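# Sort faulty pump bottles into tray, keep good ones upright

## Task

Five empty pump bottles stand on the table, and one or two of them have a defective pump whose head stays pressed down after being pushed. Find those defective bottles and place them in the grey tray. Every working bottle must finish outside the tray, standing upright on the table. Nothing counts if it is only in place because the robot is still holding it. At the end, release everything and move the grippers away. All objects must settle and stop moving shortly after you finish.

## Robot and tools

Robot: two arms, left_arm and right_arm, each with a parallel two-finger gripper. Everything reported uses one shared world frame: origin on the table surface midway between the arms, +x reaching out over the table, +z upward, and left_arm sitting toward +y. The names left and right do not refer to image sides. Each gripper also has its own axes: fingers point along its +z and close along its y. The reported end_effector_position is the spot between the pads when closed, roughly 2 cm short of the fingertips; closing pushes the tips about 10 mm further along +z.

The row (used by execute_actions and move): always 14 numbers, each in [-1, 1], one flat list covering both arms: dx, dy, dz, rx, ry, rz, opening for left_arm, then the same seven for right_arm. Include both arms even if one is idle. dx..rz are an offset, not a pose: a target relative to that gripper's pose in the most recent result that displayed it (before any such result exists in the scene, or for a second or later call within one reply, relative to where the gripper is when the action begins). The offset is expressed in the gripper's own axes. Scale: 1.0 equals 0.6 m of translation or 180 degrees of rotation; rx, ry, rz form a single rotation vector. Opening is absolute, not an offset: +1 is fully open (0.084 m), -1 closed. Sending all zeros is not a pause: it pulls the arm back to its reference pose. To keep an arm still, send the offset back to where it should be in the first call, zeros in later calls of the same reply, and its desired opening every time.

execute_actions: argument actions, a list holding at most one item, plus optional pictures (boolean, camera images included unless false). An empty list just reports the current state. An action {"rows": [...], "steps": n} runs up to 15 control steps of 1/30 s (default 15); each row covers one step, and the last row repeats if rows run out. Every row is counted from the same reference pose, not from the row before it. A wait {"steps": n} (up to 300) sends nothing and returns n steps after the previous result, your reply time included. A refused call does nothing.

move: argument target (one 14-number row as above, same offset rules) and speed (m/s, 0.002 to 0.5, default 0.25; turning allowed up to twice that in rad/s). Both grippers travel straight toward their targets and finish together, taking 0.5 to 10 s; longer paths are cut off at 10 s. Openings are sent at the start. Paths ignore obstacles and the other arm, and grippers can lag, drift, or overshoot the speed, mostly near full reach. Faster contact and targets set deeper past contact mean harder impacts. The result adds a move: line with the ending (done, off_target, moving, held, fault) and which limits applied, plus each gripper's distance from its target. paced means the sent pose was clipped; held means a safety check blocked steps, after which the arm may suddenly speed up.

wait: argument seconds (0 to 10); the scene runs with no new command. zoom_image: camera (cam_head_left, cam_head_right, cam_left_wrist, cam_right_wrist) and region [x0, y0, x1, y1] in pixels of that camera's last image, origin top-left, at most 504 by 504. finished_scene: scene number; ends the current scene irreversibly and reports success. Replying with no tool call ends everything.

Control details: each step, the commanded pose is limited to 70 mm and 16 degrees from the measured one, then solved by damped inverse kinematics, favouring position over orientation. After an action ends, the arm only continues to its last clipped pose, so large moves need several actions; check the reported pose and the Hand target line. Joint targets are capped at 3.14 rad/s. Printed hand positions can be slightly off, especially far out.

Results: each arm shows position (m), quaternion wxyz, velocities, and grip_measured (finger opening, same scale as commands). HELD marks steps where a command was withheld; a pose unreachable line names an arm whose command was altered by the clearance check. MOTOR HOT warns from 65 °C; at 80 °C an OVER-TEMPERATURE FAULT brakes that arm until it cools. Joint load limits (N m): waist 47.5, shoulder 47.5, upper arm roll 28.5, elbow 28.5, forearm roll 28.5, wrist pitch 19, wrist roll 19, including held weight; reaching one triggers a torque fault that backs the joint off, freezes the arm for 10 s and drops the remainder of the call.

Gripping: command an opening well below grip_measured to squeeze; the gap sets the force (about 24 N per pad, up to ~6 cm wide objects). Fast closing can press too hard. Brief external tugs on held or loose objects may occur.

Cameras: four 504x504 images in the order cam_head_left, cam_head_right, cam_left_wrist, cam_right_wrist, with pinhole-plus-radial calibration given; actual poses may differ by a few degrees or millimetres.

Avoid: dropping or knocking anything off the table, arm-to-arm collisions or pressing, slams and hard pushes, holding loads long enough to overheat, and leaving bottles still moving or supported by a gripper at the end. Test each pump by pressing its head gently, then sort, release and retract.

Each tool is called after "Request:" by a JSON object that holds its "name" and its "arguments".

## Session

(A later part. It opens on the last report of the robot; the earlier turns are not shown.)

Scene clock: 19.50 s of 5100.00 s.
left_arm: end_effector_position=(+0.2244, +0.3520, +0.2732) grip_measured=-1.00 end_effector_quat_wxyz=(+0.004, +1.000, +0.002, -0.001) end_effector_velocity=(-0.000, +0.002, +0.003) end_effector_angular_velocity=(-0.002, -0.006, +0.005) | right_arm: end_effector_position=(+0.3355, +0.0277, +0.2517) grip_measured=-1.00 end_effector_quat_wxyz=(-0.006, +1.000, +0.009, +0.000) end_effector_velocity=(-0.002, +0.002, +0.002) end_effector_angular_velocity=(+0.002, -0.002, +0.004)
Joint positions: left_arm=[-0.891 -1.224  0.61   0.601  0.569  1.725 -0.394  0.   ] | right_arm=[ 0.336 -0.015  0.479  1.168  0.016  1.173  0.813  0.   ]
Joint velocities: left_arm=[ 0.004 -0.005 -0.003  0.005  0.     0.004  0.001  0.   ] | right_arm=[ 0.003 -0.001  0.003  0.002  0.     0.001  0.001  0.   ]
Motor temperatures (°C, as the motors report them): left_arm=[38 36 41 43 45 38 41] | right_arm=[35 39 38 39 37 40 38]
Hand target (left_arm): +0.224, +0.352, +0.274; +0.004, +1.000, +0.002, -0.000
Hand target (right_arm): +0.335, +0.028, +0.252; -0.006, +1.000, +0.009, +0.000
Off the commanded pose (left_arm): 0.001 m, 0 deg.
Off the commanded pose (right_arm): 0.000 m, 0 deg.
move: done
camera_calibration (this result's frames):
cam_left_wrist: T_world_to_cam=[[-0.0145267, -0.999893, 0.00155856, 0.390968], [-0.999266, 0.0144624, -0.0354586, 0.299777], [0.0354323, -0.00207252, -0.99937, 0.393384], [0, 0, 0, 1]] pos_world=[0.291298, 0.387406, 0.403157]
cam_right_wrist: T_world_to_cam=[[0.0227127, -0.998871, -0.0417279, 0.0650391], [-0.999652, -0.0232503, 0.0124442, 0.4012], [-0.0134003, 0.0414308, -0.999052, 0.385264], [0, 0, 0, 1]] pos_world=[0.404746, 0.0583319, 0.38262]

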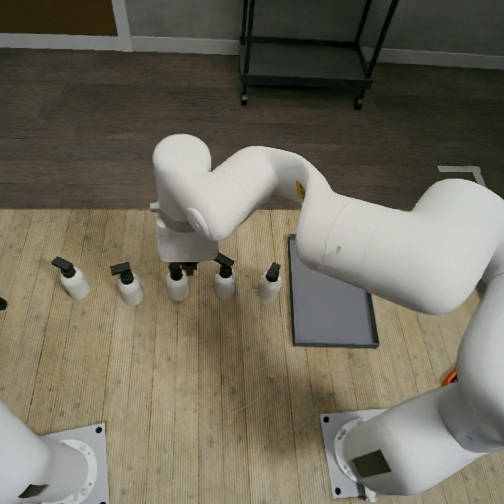

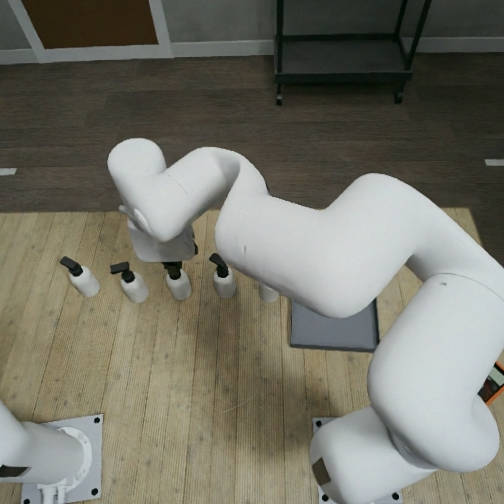

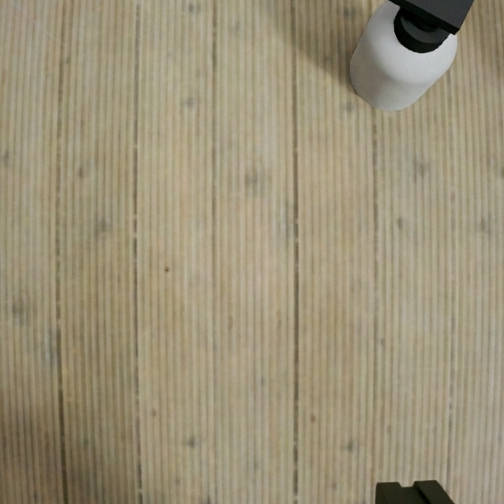

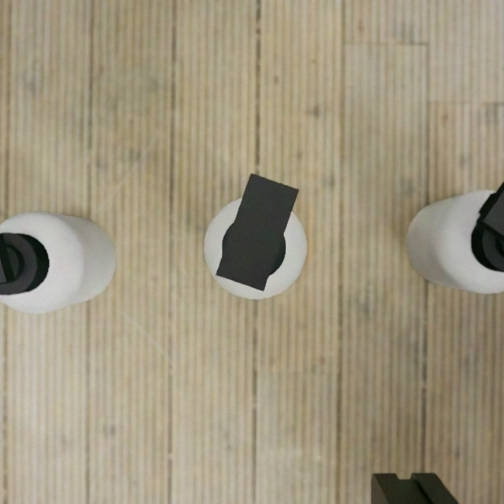

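Request:
{"name": "move", "arguments": {"target": [0.323,0.088,0.122,0,0,0.5,1, 0.097,0.296,0.086,-0.004,0,0,0.55], "speed": 0.3}}

Request:
{"name": "move", "arguments": {"target": [0,0,0.208,0,0,0,1, 0,0,0.208,0,0,0,0.55], "speed": 0.1}}

Request:
{"name": "move", "arguments": {"target": [0,0,0,0,0,0,-0.5, 0,0,0,0,0,0,-0.5]}}

Request:
{"name": "move", "arguments": {"target": [0,0,-0.117,0,0,0,-0.5, 0,0,-0.117,0,0,0,-0.5], "speed": 0.15}}

Request:
{"name": "move", "arguments": {"target": [0,0,0,0,0,-0.5,-0.5, 0.1,0.285,0,0,0,0,-0.5], "speed": 0.3}}

Scene clock: 26.03 s of 5100.00 s.
left_arm: end_effector_position=(+0.4185, +0.2996, +0.2002) grip_measured=+1.00 end_effector_quat_wxyz=(-0.002, -0.709, +0.705, -0.002) end_effector_velocity=(+0.000, -0.000, -0.001) end_effector_angular_velocity=(+0.000, +0.002, -0.005) | right_arm: end_effector_position=(+0.3969, -0.1484, +0.1985) grip_measured=+0.54 end_effector_quat_wxyz=(+0.001, +1.000, +0.009, +0.001) end_effector_velocity=(+0.001, -0.001, +0.000) end_effector_angular_velocity=(+0.001, -0.001, -0.001)
Joint positions: left_arm=[-1.706 -1.031  1.229  0.929  0.94   1.491  0.886  0.084] | right_arm=[ 0.161 -0.157  0.249  0.864  0.043  1.016  0.388  0.067]
Joint velocities: left_arm=[-0.003  0.     0.004  0.002  0.001  0.001  0.005 -0.   ] | right_arm=[-0.003  0.    -0.002  0.001  0.    -0.001 -0.003  0.   ]
Motor temperatures (°C, as the motors report them): left_arm=[38 36 41 43 45 38 41] | right_arm=[35 39 38 39 37 40 38]
Hand target (left_arm): +0.419, +0.300, +0.200; +0.002, +0.709, -0.705, +0.002
Hand target (right_arm): +0.397, -0.149, +0.198; +0.001, +1.000, +0.009, +0.000
Off the commanded pose (left_arm): 0.000 m, 0 deg.
Off the commanded pose (right_arm): 0.000 m, 0 deg.
After step 90, 0.47 s passed at rest.
move: done
camera_calibration (this result's frames):
cam_left_wrist: T_world_to_cam=[[-0.999902, 0.0127871, -0.00577248, 0.451965], [0.0130195, 0.999025, -0.0421964, -0.225442], [0.00522728, -0.0422674, -0.999093, 0.338007], [0, 0, 0, 1]] pos_world=[0.453089, 0.23373, 0.330796]
cam_right_wrist: T_world_to_cam=[[0.0234399, -0.99932, -0.0284685, -0.117465], [-0.99965, -0.0237772, 0.0115663, 0.459242], [-0.0122353, 0.0281875, -0.999528, 0.337911], [0, 0, 0, 1]] pos_world=[0.46597, -0.11599, 0.329095]

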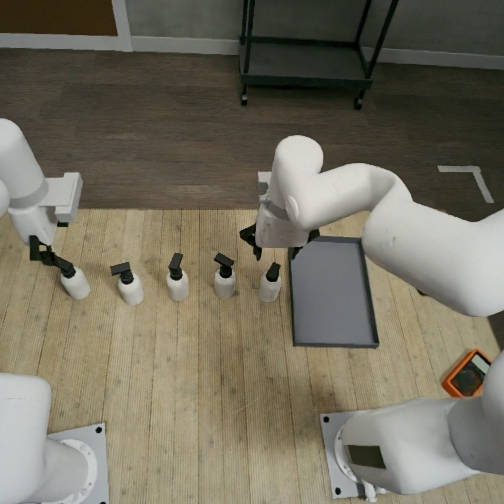

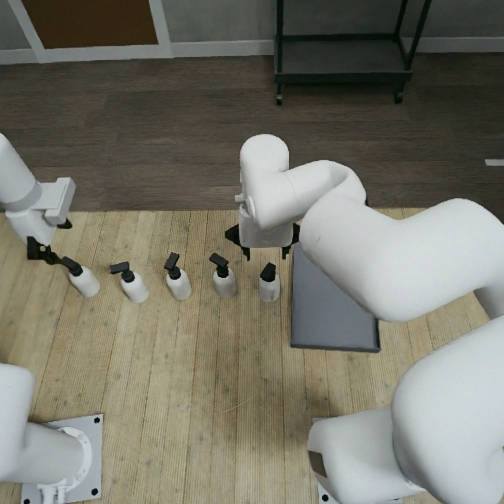

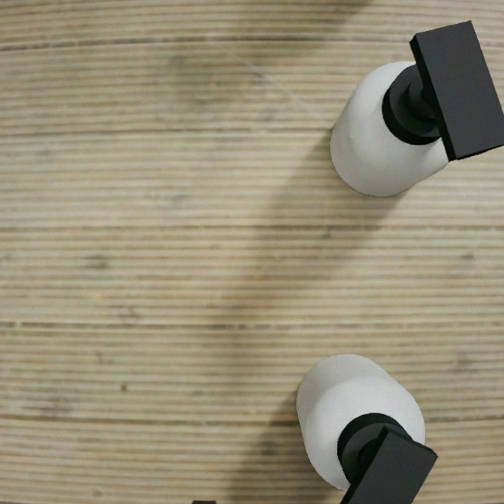

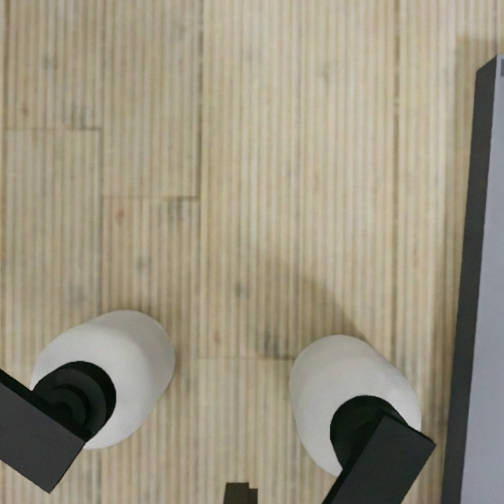

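Scene clock: 27.67 s of 5100.00 s.
left_arm: end_effector_position=(+0.4187, +0.2990, +0.0755) grip_measured=+1.00 end_effector_quat_wxyz=(-0.002, -0.709, +0.705, -0.001) end_effector_velocity=(-0.001, +0.000, -0.002) end_effector_angular_velocity=(+0.000, +0.002, +0.000) | right_arm: end_effector_position=(+0.3975, -0.1484, +0.0744) grip_measured=+0.54 end_effector_quat_wxyz=(+0.001, +1.000, +0.009, +0.002) end_effector_velocity=(-0.001, -0.000, -0.002) end_effector_angular_velocity=(-0.001, +0.003, +0.001)
Joint positions: left_arm=[-1.77  -1.092  1.538  0.792  1.193  1.26   0.808  0.084] | right_arm=[ 0.16   0.076  0.257  0.709 -0.037  0.633  0.45   0.067]
Joint velocities: left_arm=[-0.001 -0.     0.004 -0.001  0.002 -0.002 -0.001 -0.   ] | right_arm=[ 0.     0.003 -0.    -0.003 -0.002 -0.003  0.001 -0.   ]
Motor temperatures (°C, as the motors report them): left_arm=[38 36 42 43 45 38 41] | right_arm=[35 39 38 39 37 40 38]
Hand target (left_arm): +0.419, +0.299, +0.075; +0.002, +0.709, -0.705, +0.001
Hand target (right_arm): +0.397, -0.149, +0.073; +0.001, +1.000, +0.009, +0.001
Off the commanded pose (left_arm): 0.000 m, 0 deg.
Off the commanded pose (right_arm): 0.001 m, 0 deg.
move: done
camera_calibration (this result's frames):
cam_left_wrist: T_world_to_cam=[[-0.999898, 0.0128063, -0.00627006, 0.451444], [0.0130548, 0.999059, -0.0413485, -0.230166], [0.00573464, -0.0414261, -0.999125, 0.212934], [0, 0, 0, 1]] pos_world=[0.453181, 0.232989, 0.206061]
cam_right_wrist: T_world_to_cam=[[0.0236443, -0.999299, -0.0290181, -0.121006], [-0.99967, -0.0239234, 0.00930577, 0.461443], [-0.00999346, 0.0287885, -0.999536, 0.213125], [0, 0, 0, 1]] pos_world=[0.466282, -0.116018, 0.205221]

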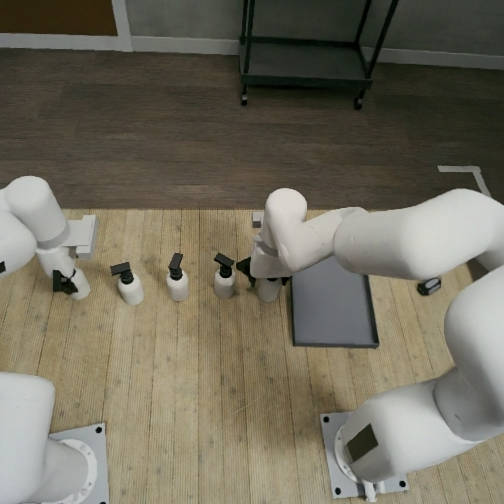

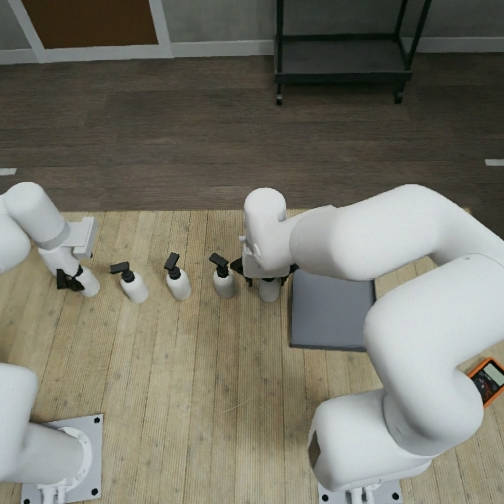

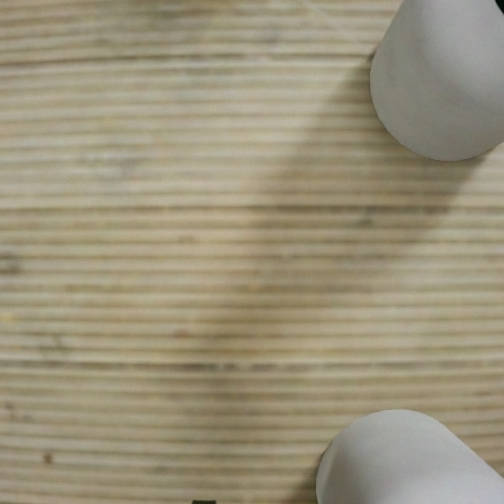

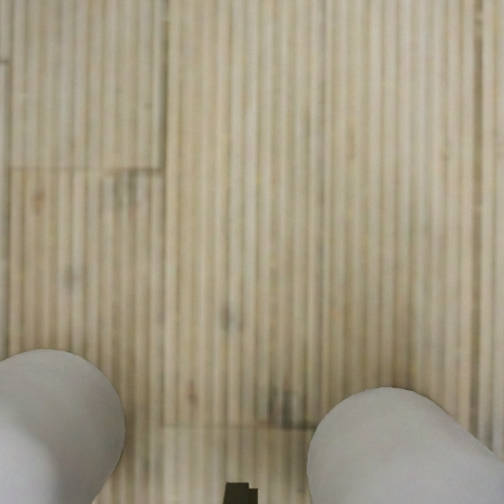

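Scene clock: 28.17 s of 5100.00 s.
left_arm: end_effector_position=(+0.4188, +0.2990, +0.0756) grip_measured=+0.11 end_effector_quat_wxyz=(-0.002, -0.709, +0.705, -0.002) end_effector_velocity=(-0.000, +0.000, -0.001) end_effector_angular_velocity=(+0.000, +0.001, -0.000) | right_arm: end_effector_position=(+0.3977, -0.1484, +0.0746) grip_measured=+0.12 end_effector_quat_wxyz=(+0.000, +1.000, +0.009, +0.002) end_effector_velocity=(+0.000, +0.000, +0.000) end_effector_angular_velocity=(+0.000, -0.000, +0.002)
Joint positions: left_arm=[-1.77  -1.092  1.538  0.792  1.193  1.26   0.808  0.049] | right_arm=[ 0.161  0.076  0.257  0.709 -0.037  0.633  0.45   0.049]
Joint velocities: left_arm=[-0.     0.     0.001 -0.     0.    -0.     0.001  0.   ] | right_arm=[ 0.    -0.    -0.     0.     0.    -0.    -0.002  0.   ]
Motor temperatures (°C, as the motors report them): left_arm=[38 36 42 43 45 38 41] | right_arm=[35 39 38 39 37 40 38]
Hand target (left_arm): +0.419, +0.299, +0.075; +0.002, +0.709, -0.705, +0.001
Hand target (right_arm): +0.398, -0.148, +0.074; +0.001, +1.000, +0.009, +0.002
Off the commanded pose (left_arm): 0.000 m, 0 deg.
Off the commanded pose (right_arm): 0.000 m, 0 deg.
move: done
camera_calibration (this result's frames):
cam_left_wrist: T_world_to_cam=[[-0.999896, 0.0127901, -0.00666289, 0.451601], [0.0130551, 0.999058, -0.0413852, -0.230145], [0.00612729, -0.0414679, -0.999121, 0.21292], [0, 0, 0, 1]] pos_world=[0.453254, 0.232981, 0.206217]
cam_right_wrist: T_world_to_cam=[[0.023483, -0.999298, -0.0291848, -0.120935], [-0.99968, -0.0237475, 0.00875249, 0.461731], [-0.00943942, 0.0289699, -0.999536, 0.213105], [0, 0, 0, 1]] pos_world=[0.466435, -0.116059, 0.205436]

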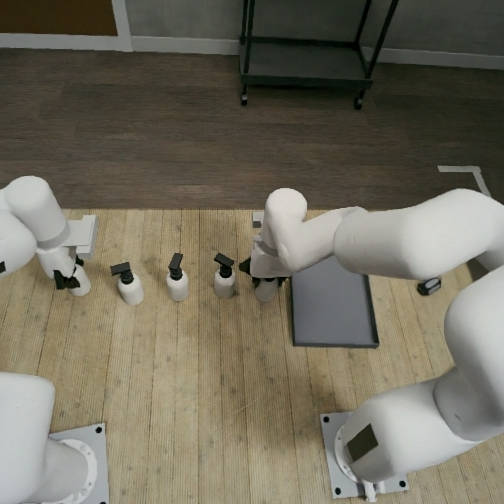

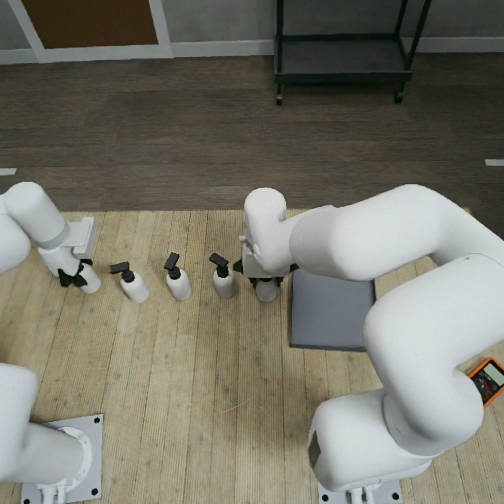

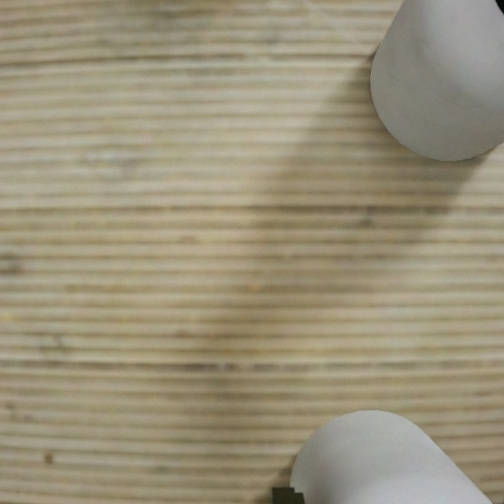

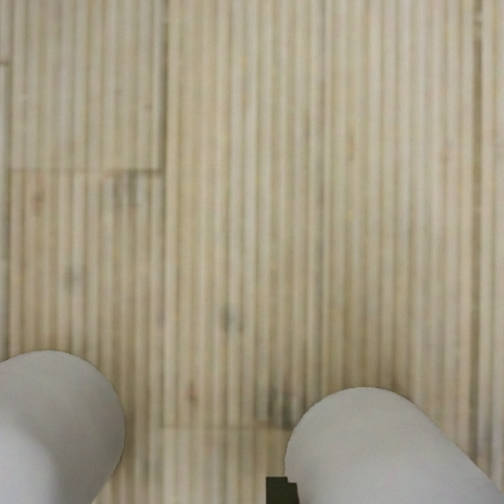

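Scene clock: 29.03 s of 5100.00 s.
left_arm: end_effector_position=(+0.4186, +0.2993, +0.1455) grip_measured=+0.11 end_effector_quat_wxyz=(-0.002, -0.709, +0.705, -0.002) end_effector_velocity=(+0.000, +0.000, +0.002) end_effector_angular_velocity=(-0.000, -0.001, +0.000) | right_arm: end_effector_position=(+0.3972, -0.1484, +0.1443) grip_measured=+0.12 end_effector_quat_wxyz=(+0.001, +1.000, +0.009, +0.001) end_effector_velocity=(+0.002, +0.001, +0.004) end_effector_angular_velocity=(+0.003, -0.005, -0.001)
Joint positions: left_arm=[-1.719 -1.057  1.351  0.849  1.04   1.385  0.856  0.049] | right_arm=[ 0.159 -0.076  0.258  0.777  0.023  0.85   0.405  0.049]
Joint velocities: left_arm=[ 0.001  0.    -0.004  0.002 -0.003  0.003  0.001  0.   ] | right_arm=[ 0.    -0.004 -0.     0.006  0.001  0.004  0.001 -0.   ]
Motor temperatures (°C, as the motors report them): left_arm=[38 36 42 43 45 38 41] | right_arm=[35 39 38 39 37 40 38]
Hand target (left_arm): +0.419, +0.299, +0.146; +0.002, +0.709, -0.705, +0.002
Hand target (right_arm): +0.398, -0.148, +0.145; +0.000, +1.000, +0.009, +0.002
Off the commanded pose (left_arm): 0.000 m, 0 deg.
Off the commanded pose (right_arm): 0.001 m, 0 deg.
move: done
camera_calibration (this result's frames):
cam_left_wrist: T_world_to_cam=[[-0.9999, 0.0128377, -0.00591471, 0.451688], [0.0130743, 0.999038, -0.041865, -0.227533], [0.00537157, -0.0419381, -0.999106, 0.283203], [0, 0, 0, 1]] pos_world=[0.453096, 0.233392, 0.276096]
cam_right_wrist: T_world_to_cam=[[0.0235072, -0.999306, -0.0288841, -0.11895], [-0.999665, -0.0238081, 0.0101182, 0.460392], [-0.0107989, 0.0286366, -0.999532, 0.283243], [0, 0, 0, 1]] pos_world=[0.466092, -0.116017, 0.275016]

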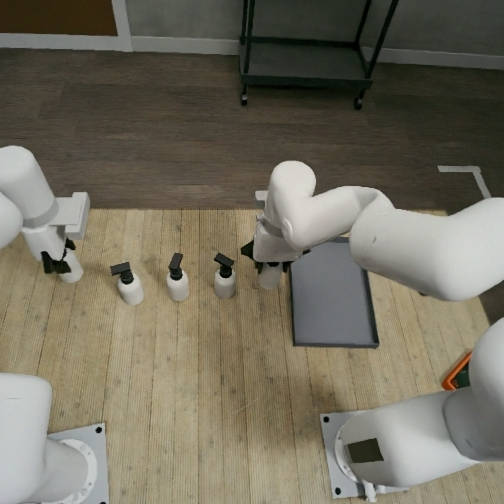

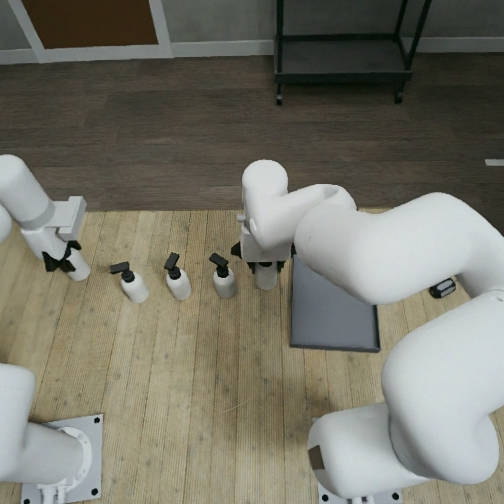

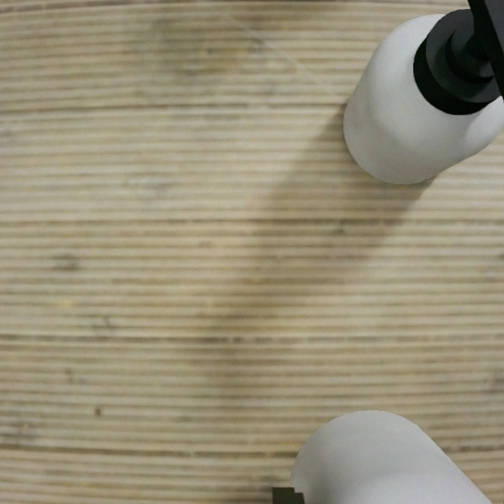

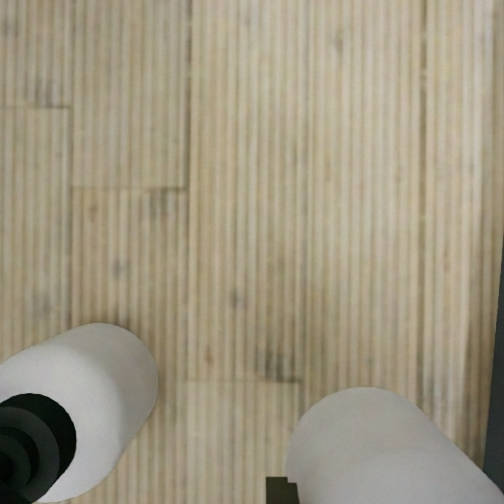

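Scene clock: 32.10 s of 5100.00 s.
left_arm: end_effector_position=(+0.4186, +0.2995, +0.1458) grip_measured=+0.11 end_effector_quat_wxyz=(+0.003, +1.000, +0.003, -0.000) end_effector_velocity=(-0.000, -0.000, -0.000) end_effector_angular_velocity=(+0.000, +0.000, +0.006) | right_arm: end_effector_position=(+0.4603, -0.3186, +0.1447) grip_measured=+0.12 end_effector_quat_wxyz=(+0.001, +1.000, +0.009, +0.001) end_effector_velocity=(+0.000, -0.001, +0.000) end_effector_angular_velocity=(-0.000, +0.000, -0.001)
Joint positions: left_arm=[-1.627 -0.745  1.381  0.818  0.813  1.146 -0.559  0.049] | right_arm=[-0.039 -0.001  0.035  0.861 -0.003  0.859  0.001  0.049]
Joint velocities: left_arm=[ 0.001  0.001 -0.    -0.001 -0.001 -0.001 -0.006  0.   ] | right_arm=[-0.001  0.001 -0.002  0.001 -0.     0.    -0.002  0.   ]
Motor temperatures (°C, as the motors report them): left_arm=[38 36 42 43 45 38 41] | right_arm=[35 39 38 39 37 40 38]
Hand target (left_arm): +0.419, +0.299, +0.146; +0.003, +1.000, +0.003, -0.000
Hand target (right_arm): +0.460, -0.319, +0.145; +0.001, +1.000, +0.009, +0.001
Off the commanded pose (left_arm): 0.000 m, 0 deg.
Off the commanded pose (right_arm): 0.000 m, 0 deg.
move: done
camera_calibration (this result's frames):
cam_left_wrist: T_world_to_cam=[[-0.0133041, -0.999911, -0.00127469, 0.341335], [-0.999244, 0.0133418, -0.036524, 0.490565], [0.0365377, 0.000787807, -0.999332, 0.257739], [0, 0, 0, 1]] pos_world=[0.485318, 0.334556, 0.27592]
cam_right_wrist: T_world_to_cam=[[0.0240211, -0.999329, -0.0276519, -0.290902], [-0.999656, -0.0243012, 0.00983909, 0.519312], [-0.0105045, 0.027406, -0.999569, 0.288686], [0, 0, 0, 1]] pos_world=[0.529154, -0.285999, 0.275408]

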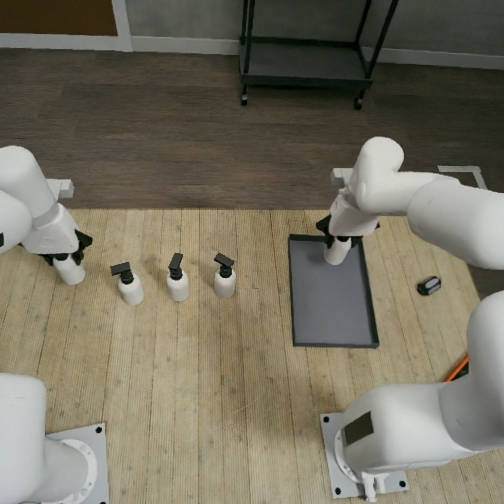

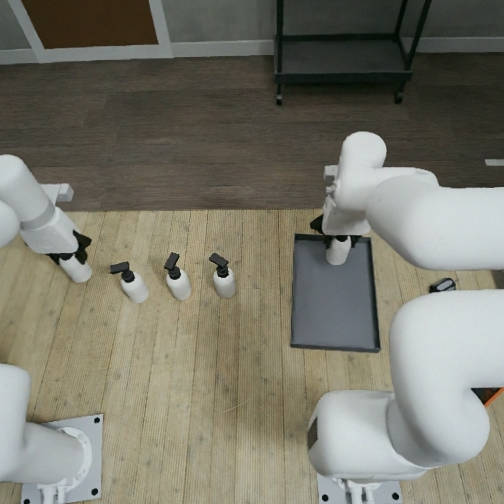

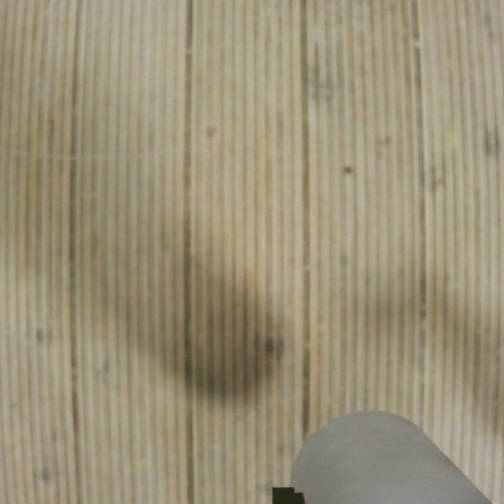

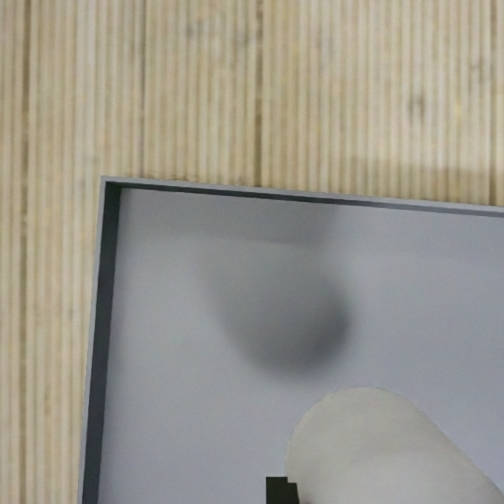

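Request:
{"name": "move", "arguments": {"target": [-0.265,0,0,0,0,0,-0.5, 0,0,0.108,0,0,0,-0.5], "speed": 0.2}}

Request:
{"name": "move", "arguments": {"target": [0,0.5,0,0,0,0,-0.5, 0,0,0,0,0,0,1], "speed": 0.2}}

Scene clock: 34.37 s of 5100.00 s.
left_arm: end_effector_position=(+0.2597, +0.2985, +0.1457) grip_measured=+0.11 end_effector_quat_wxyz=(+0.004, +1.000, +0.002, -0.001) end_effector_velocity=(-0.002, -0.000, -0.001) end_effector_angular_velocity=(-0.001, +0.002, -0.000) | right_arm: end_effector_position=(+0.4605, -0.3188, +0.0800) grip_measured=+0.12 end_effector_quat_wxyz=(+0.001, +1.000, +0.009, +0.002) end_effector_velocity=(-0.001, -0.000, -0.001) end_effector_angular_velocity=(+0.000, +0.003, -0.001)
Joint positions: left_arm=[-1.052 -1.146  0.919  0.336  0.827  1.36  -0.616  0.049] | right_arm=[-0.039  0.126  0.034  0.798 -0.011  0.669  0.006  0.049]
Joint velocities: left_arm=[ 0.005 -0.006 -0.003 -0.005 -0.002  0.005  0.    -0.   ] | right_arm=[-0.001  0.002  0.    -0.001  0.    -0.     0.001  0.   ]
Motor temperatures (°C, as the motors report them): left_arm=[38 36 42 43 45 38 41] | right_arm=[35 39 38 39 37 40 38]
Hand target (left_arm): +0.259, +0.299, +0.146; +0.004, +1.000, +0.002, -0.001
Hand target (right_arm): +0.460, -0.319, +0.080; +0.001, +1.000, +0.009, +0.001
Off the commanded pose (left_arm): 0.000 m, 0 deg.
Off the commanded pose (right_arm): 0.000 m, 0 deg.
move: done
camera_calibration (this result's frames):
cam_left_wrist: T_world_to_cam=[[-0.0140705, -0.999901, 0.000423809, 0.338248], [-0.999269, 0.0140465, -0.0355634, 0.331412], [0.0355539, -0.000923894, -0.999367, 0.264211], [0, 0, 0, 1]] pos_world=[0.326535, 0.333804, 0.275687]
cam_right_wrist: T_world_to_cam=[[0.0240494, -0.999333, -0.0274726, -0.292907], [-0.99966, -0.0243151, 0.00937797, 0.520172], [-0.0100397, 0.0272377, -0.999579, 0.223761], [0, 0, 0, 1]] pos_world=[0.529286, -0.286158, 0.210742]

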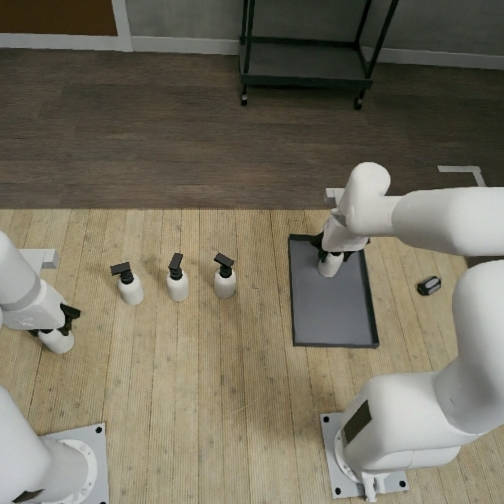

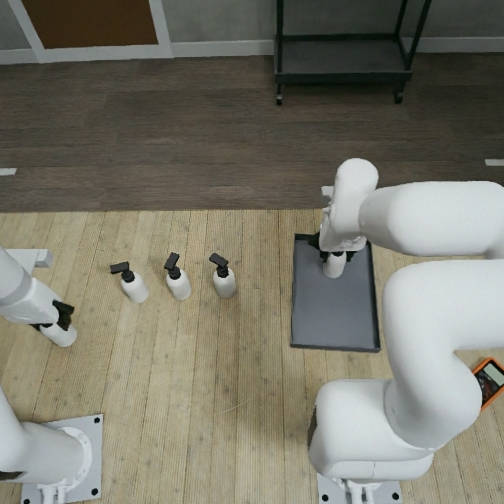

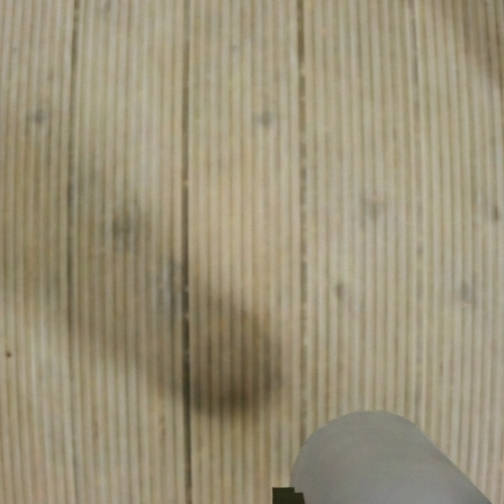

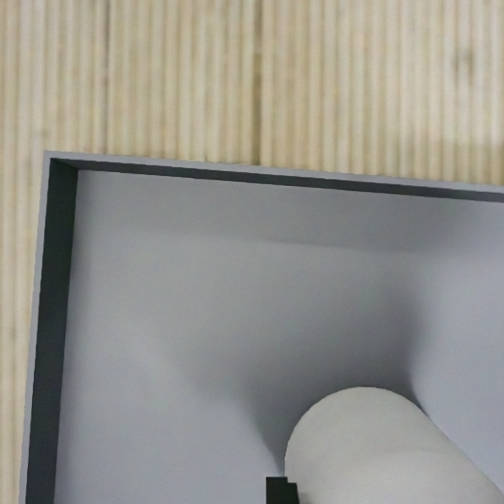

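Scene clock: 36.33 s of 5100.00 s.
left_arm: end_effector_position=(+0.2613, -0.0015, +0.1482) grip_measured=+0.11 end_effector_quat_wxyz=(+0.003, +1.000, +0.003, +0.001) end_effector_velocity=(-0.001, -0.002, -0.000) end_effector_angular_velocity=(+0.001, +0.003, -0.004) | right_arm: end_effector_position=(+0.4605, -0.3188, +0.0800) grip_measured=+1.00 end_effector_quat_wxyz=(+0.001, +1.000, +0.009, +0.002) end_effector_velocity=(+0.001, -0.000, +0.001) end_effector_angular_velocity=(-0.000, -0.002, -0.000)
Joint positions: left_arm=[-1.899 -0.358  0.88   0.642  0.348  0.9   -1.109  0.049] | right_arm=[-0.039  0.126  0.034  0.798 -0.011  0.669  0.006  0.084]
Joint velocities: left_arm=[-0.009  0.008  0.003  0.005 -0.009 -0.001  0.006 -0.   ] | right_arm=[-0.001 -0.     0.     0.002 -0.    -0.001 -0.     0.   ]
Motor temperatures (°C, as the motors report them): left_arm=[38 36 42 43 45 38 41] | right_arm=[35 39 38 39 37 40 38]
Hand target (left_arm): +0.261, -0.002, +0.148; +0.003, +1.000, +0.002, +0.001
Hand target (right_arm): +0.461, -0.319, +0.080; +0.001, +1.000, +0.009, +0.002
Off the commanded pose (left_arm): 0.000 m, 0 deg.
Off the commanded pose (right_arm): 0.000 m, 0 deg.
move: done
camera_calibration (this result's frames):
cam_left_wrist: T_world_to_cam=[[-0.0131639, -0.999913, -0.000317818, 0.0381278], [-0.999194, 0.0131665, -0.0379109, 0.337637], [0.0379118, -0.000181495, -0.999281, 0.265772], [0, 0, 0, 1]] pos_world=[0.327791, 0.0337272, 0.278393]
cam_right_wrist: T_world_to_cam=[[0.0240498, -0.999333, -0.0274726, -0.292907], [-0.99966, -0.0243155, 0.00937795, 0.520172], [-0.0100397, 0.0272377, -0.999579, 0.223761], [0, 0, 0, 1]] pos_world=[0.529286, -0.286158, 0.210742]

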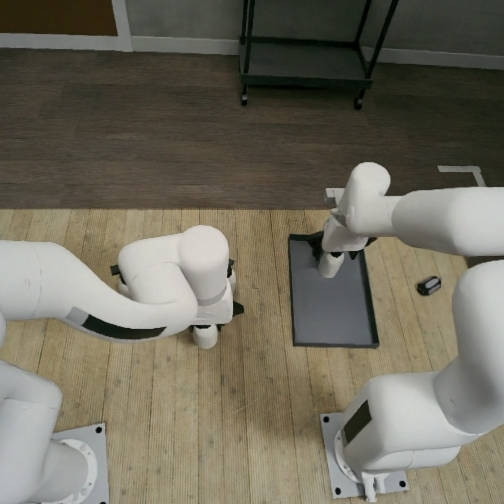

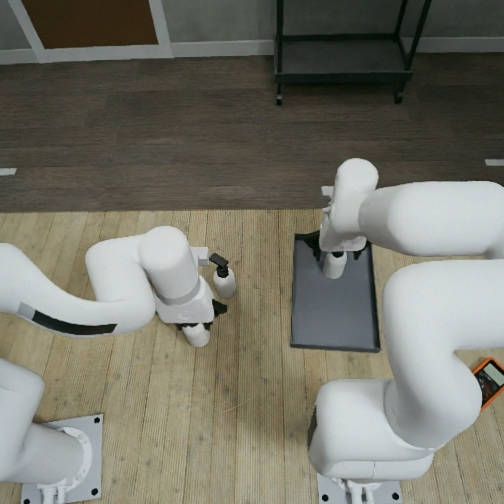

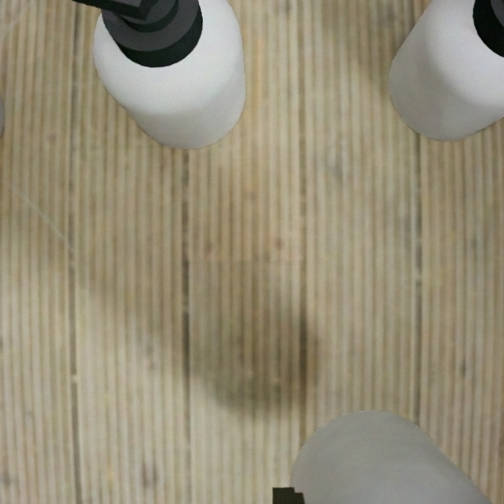

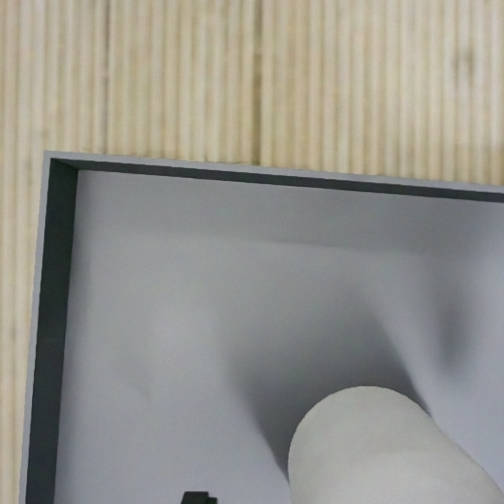

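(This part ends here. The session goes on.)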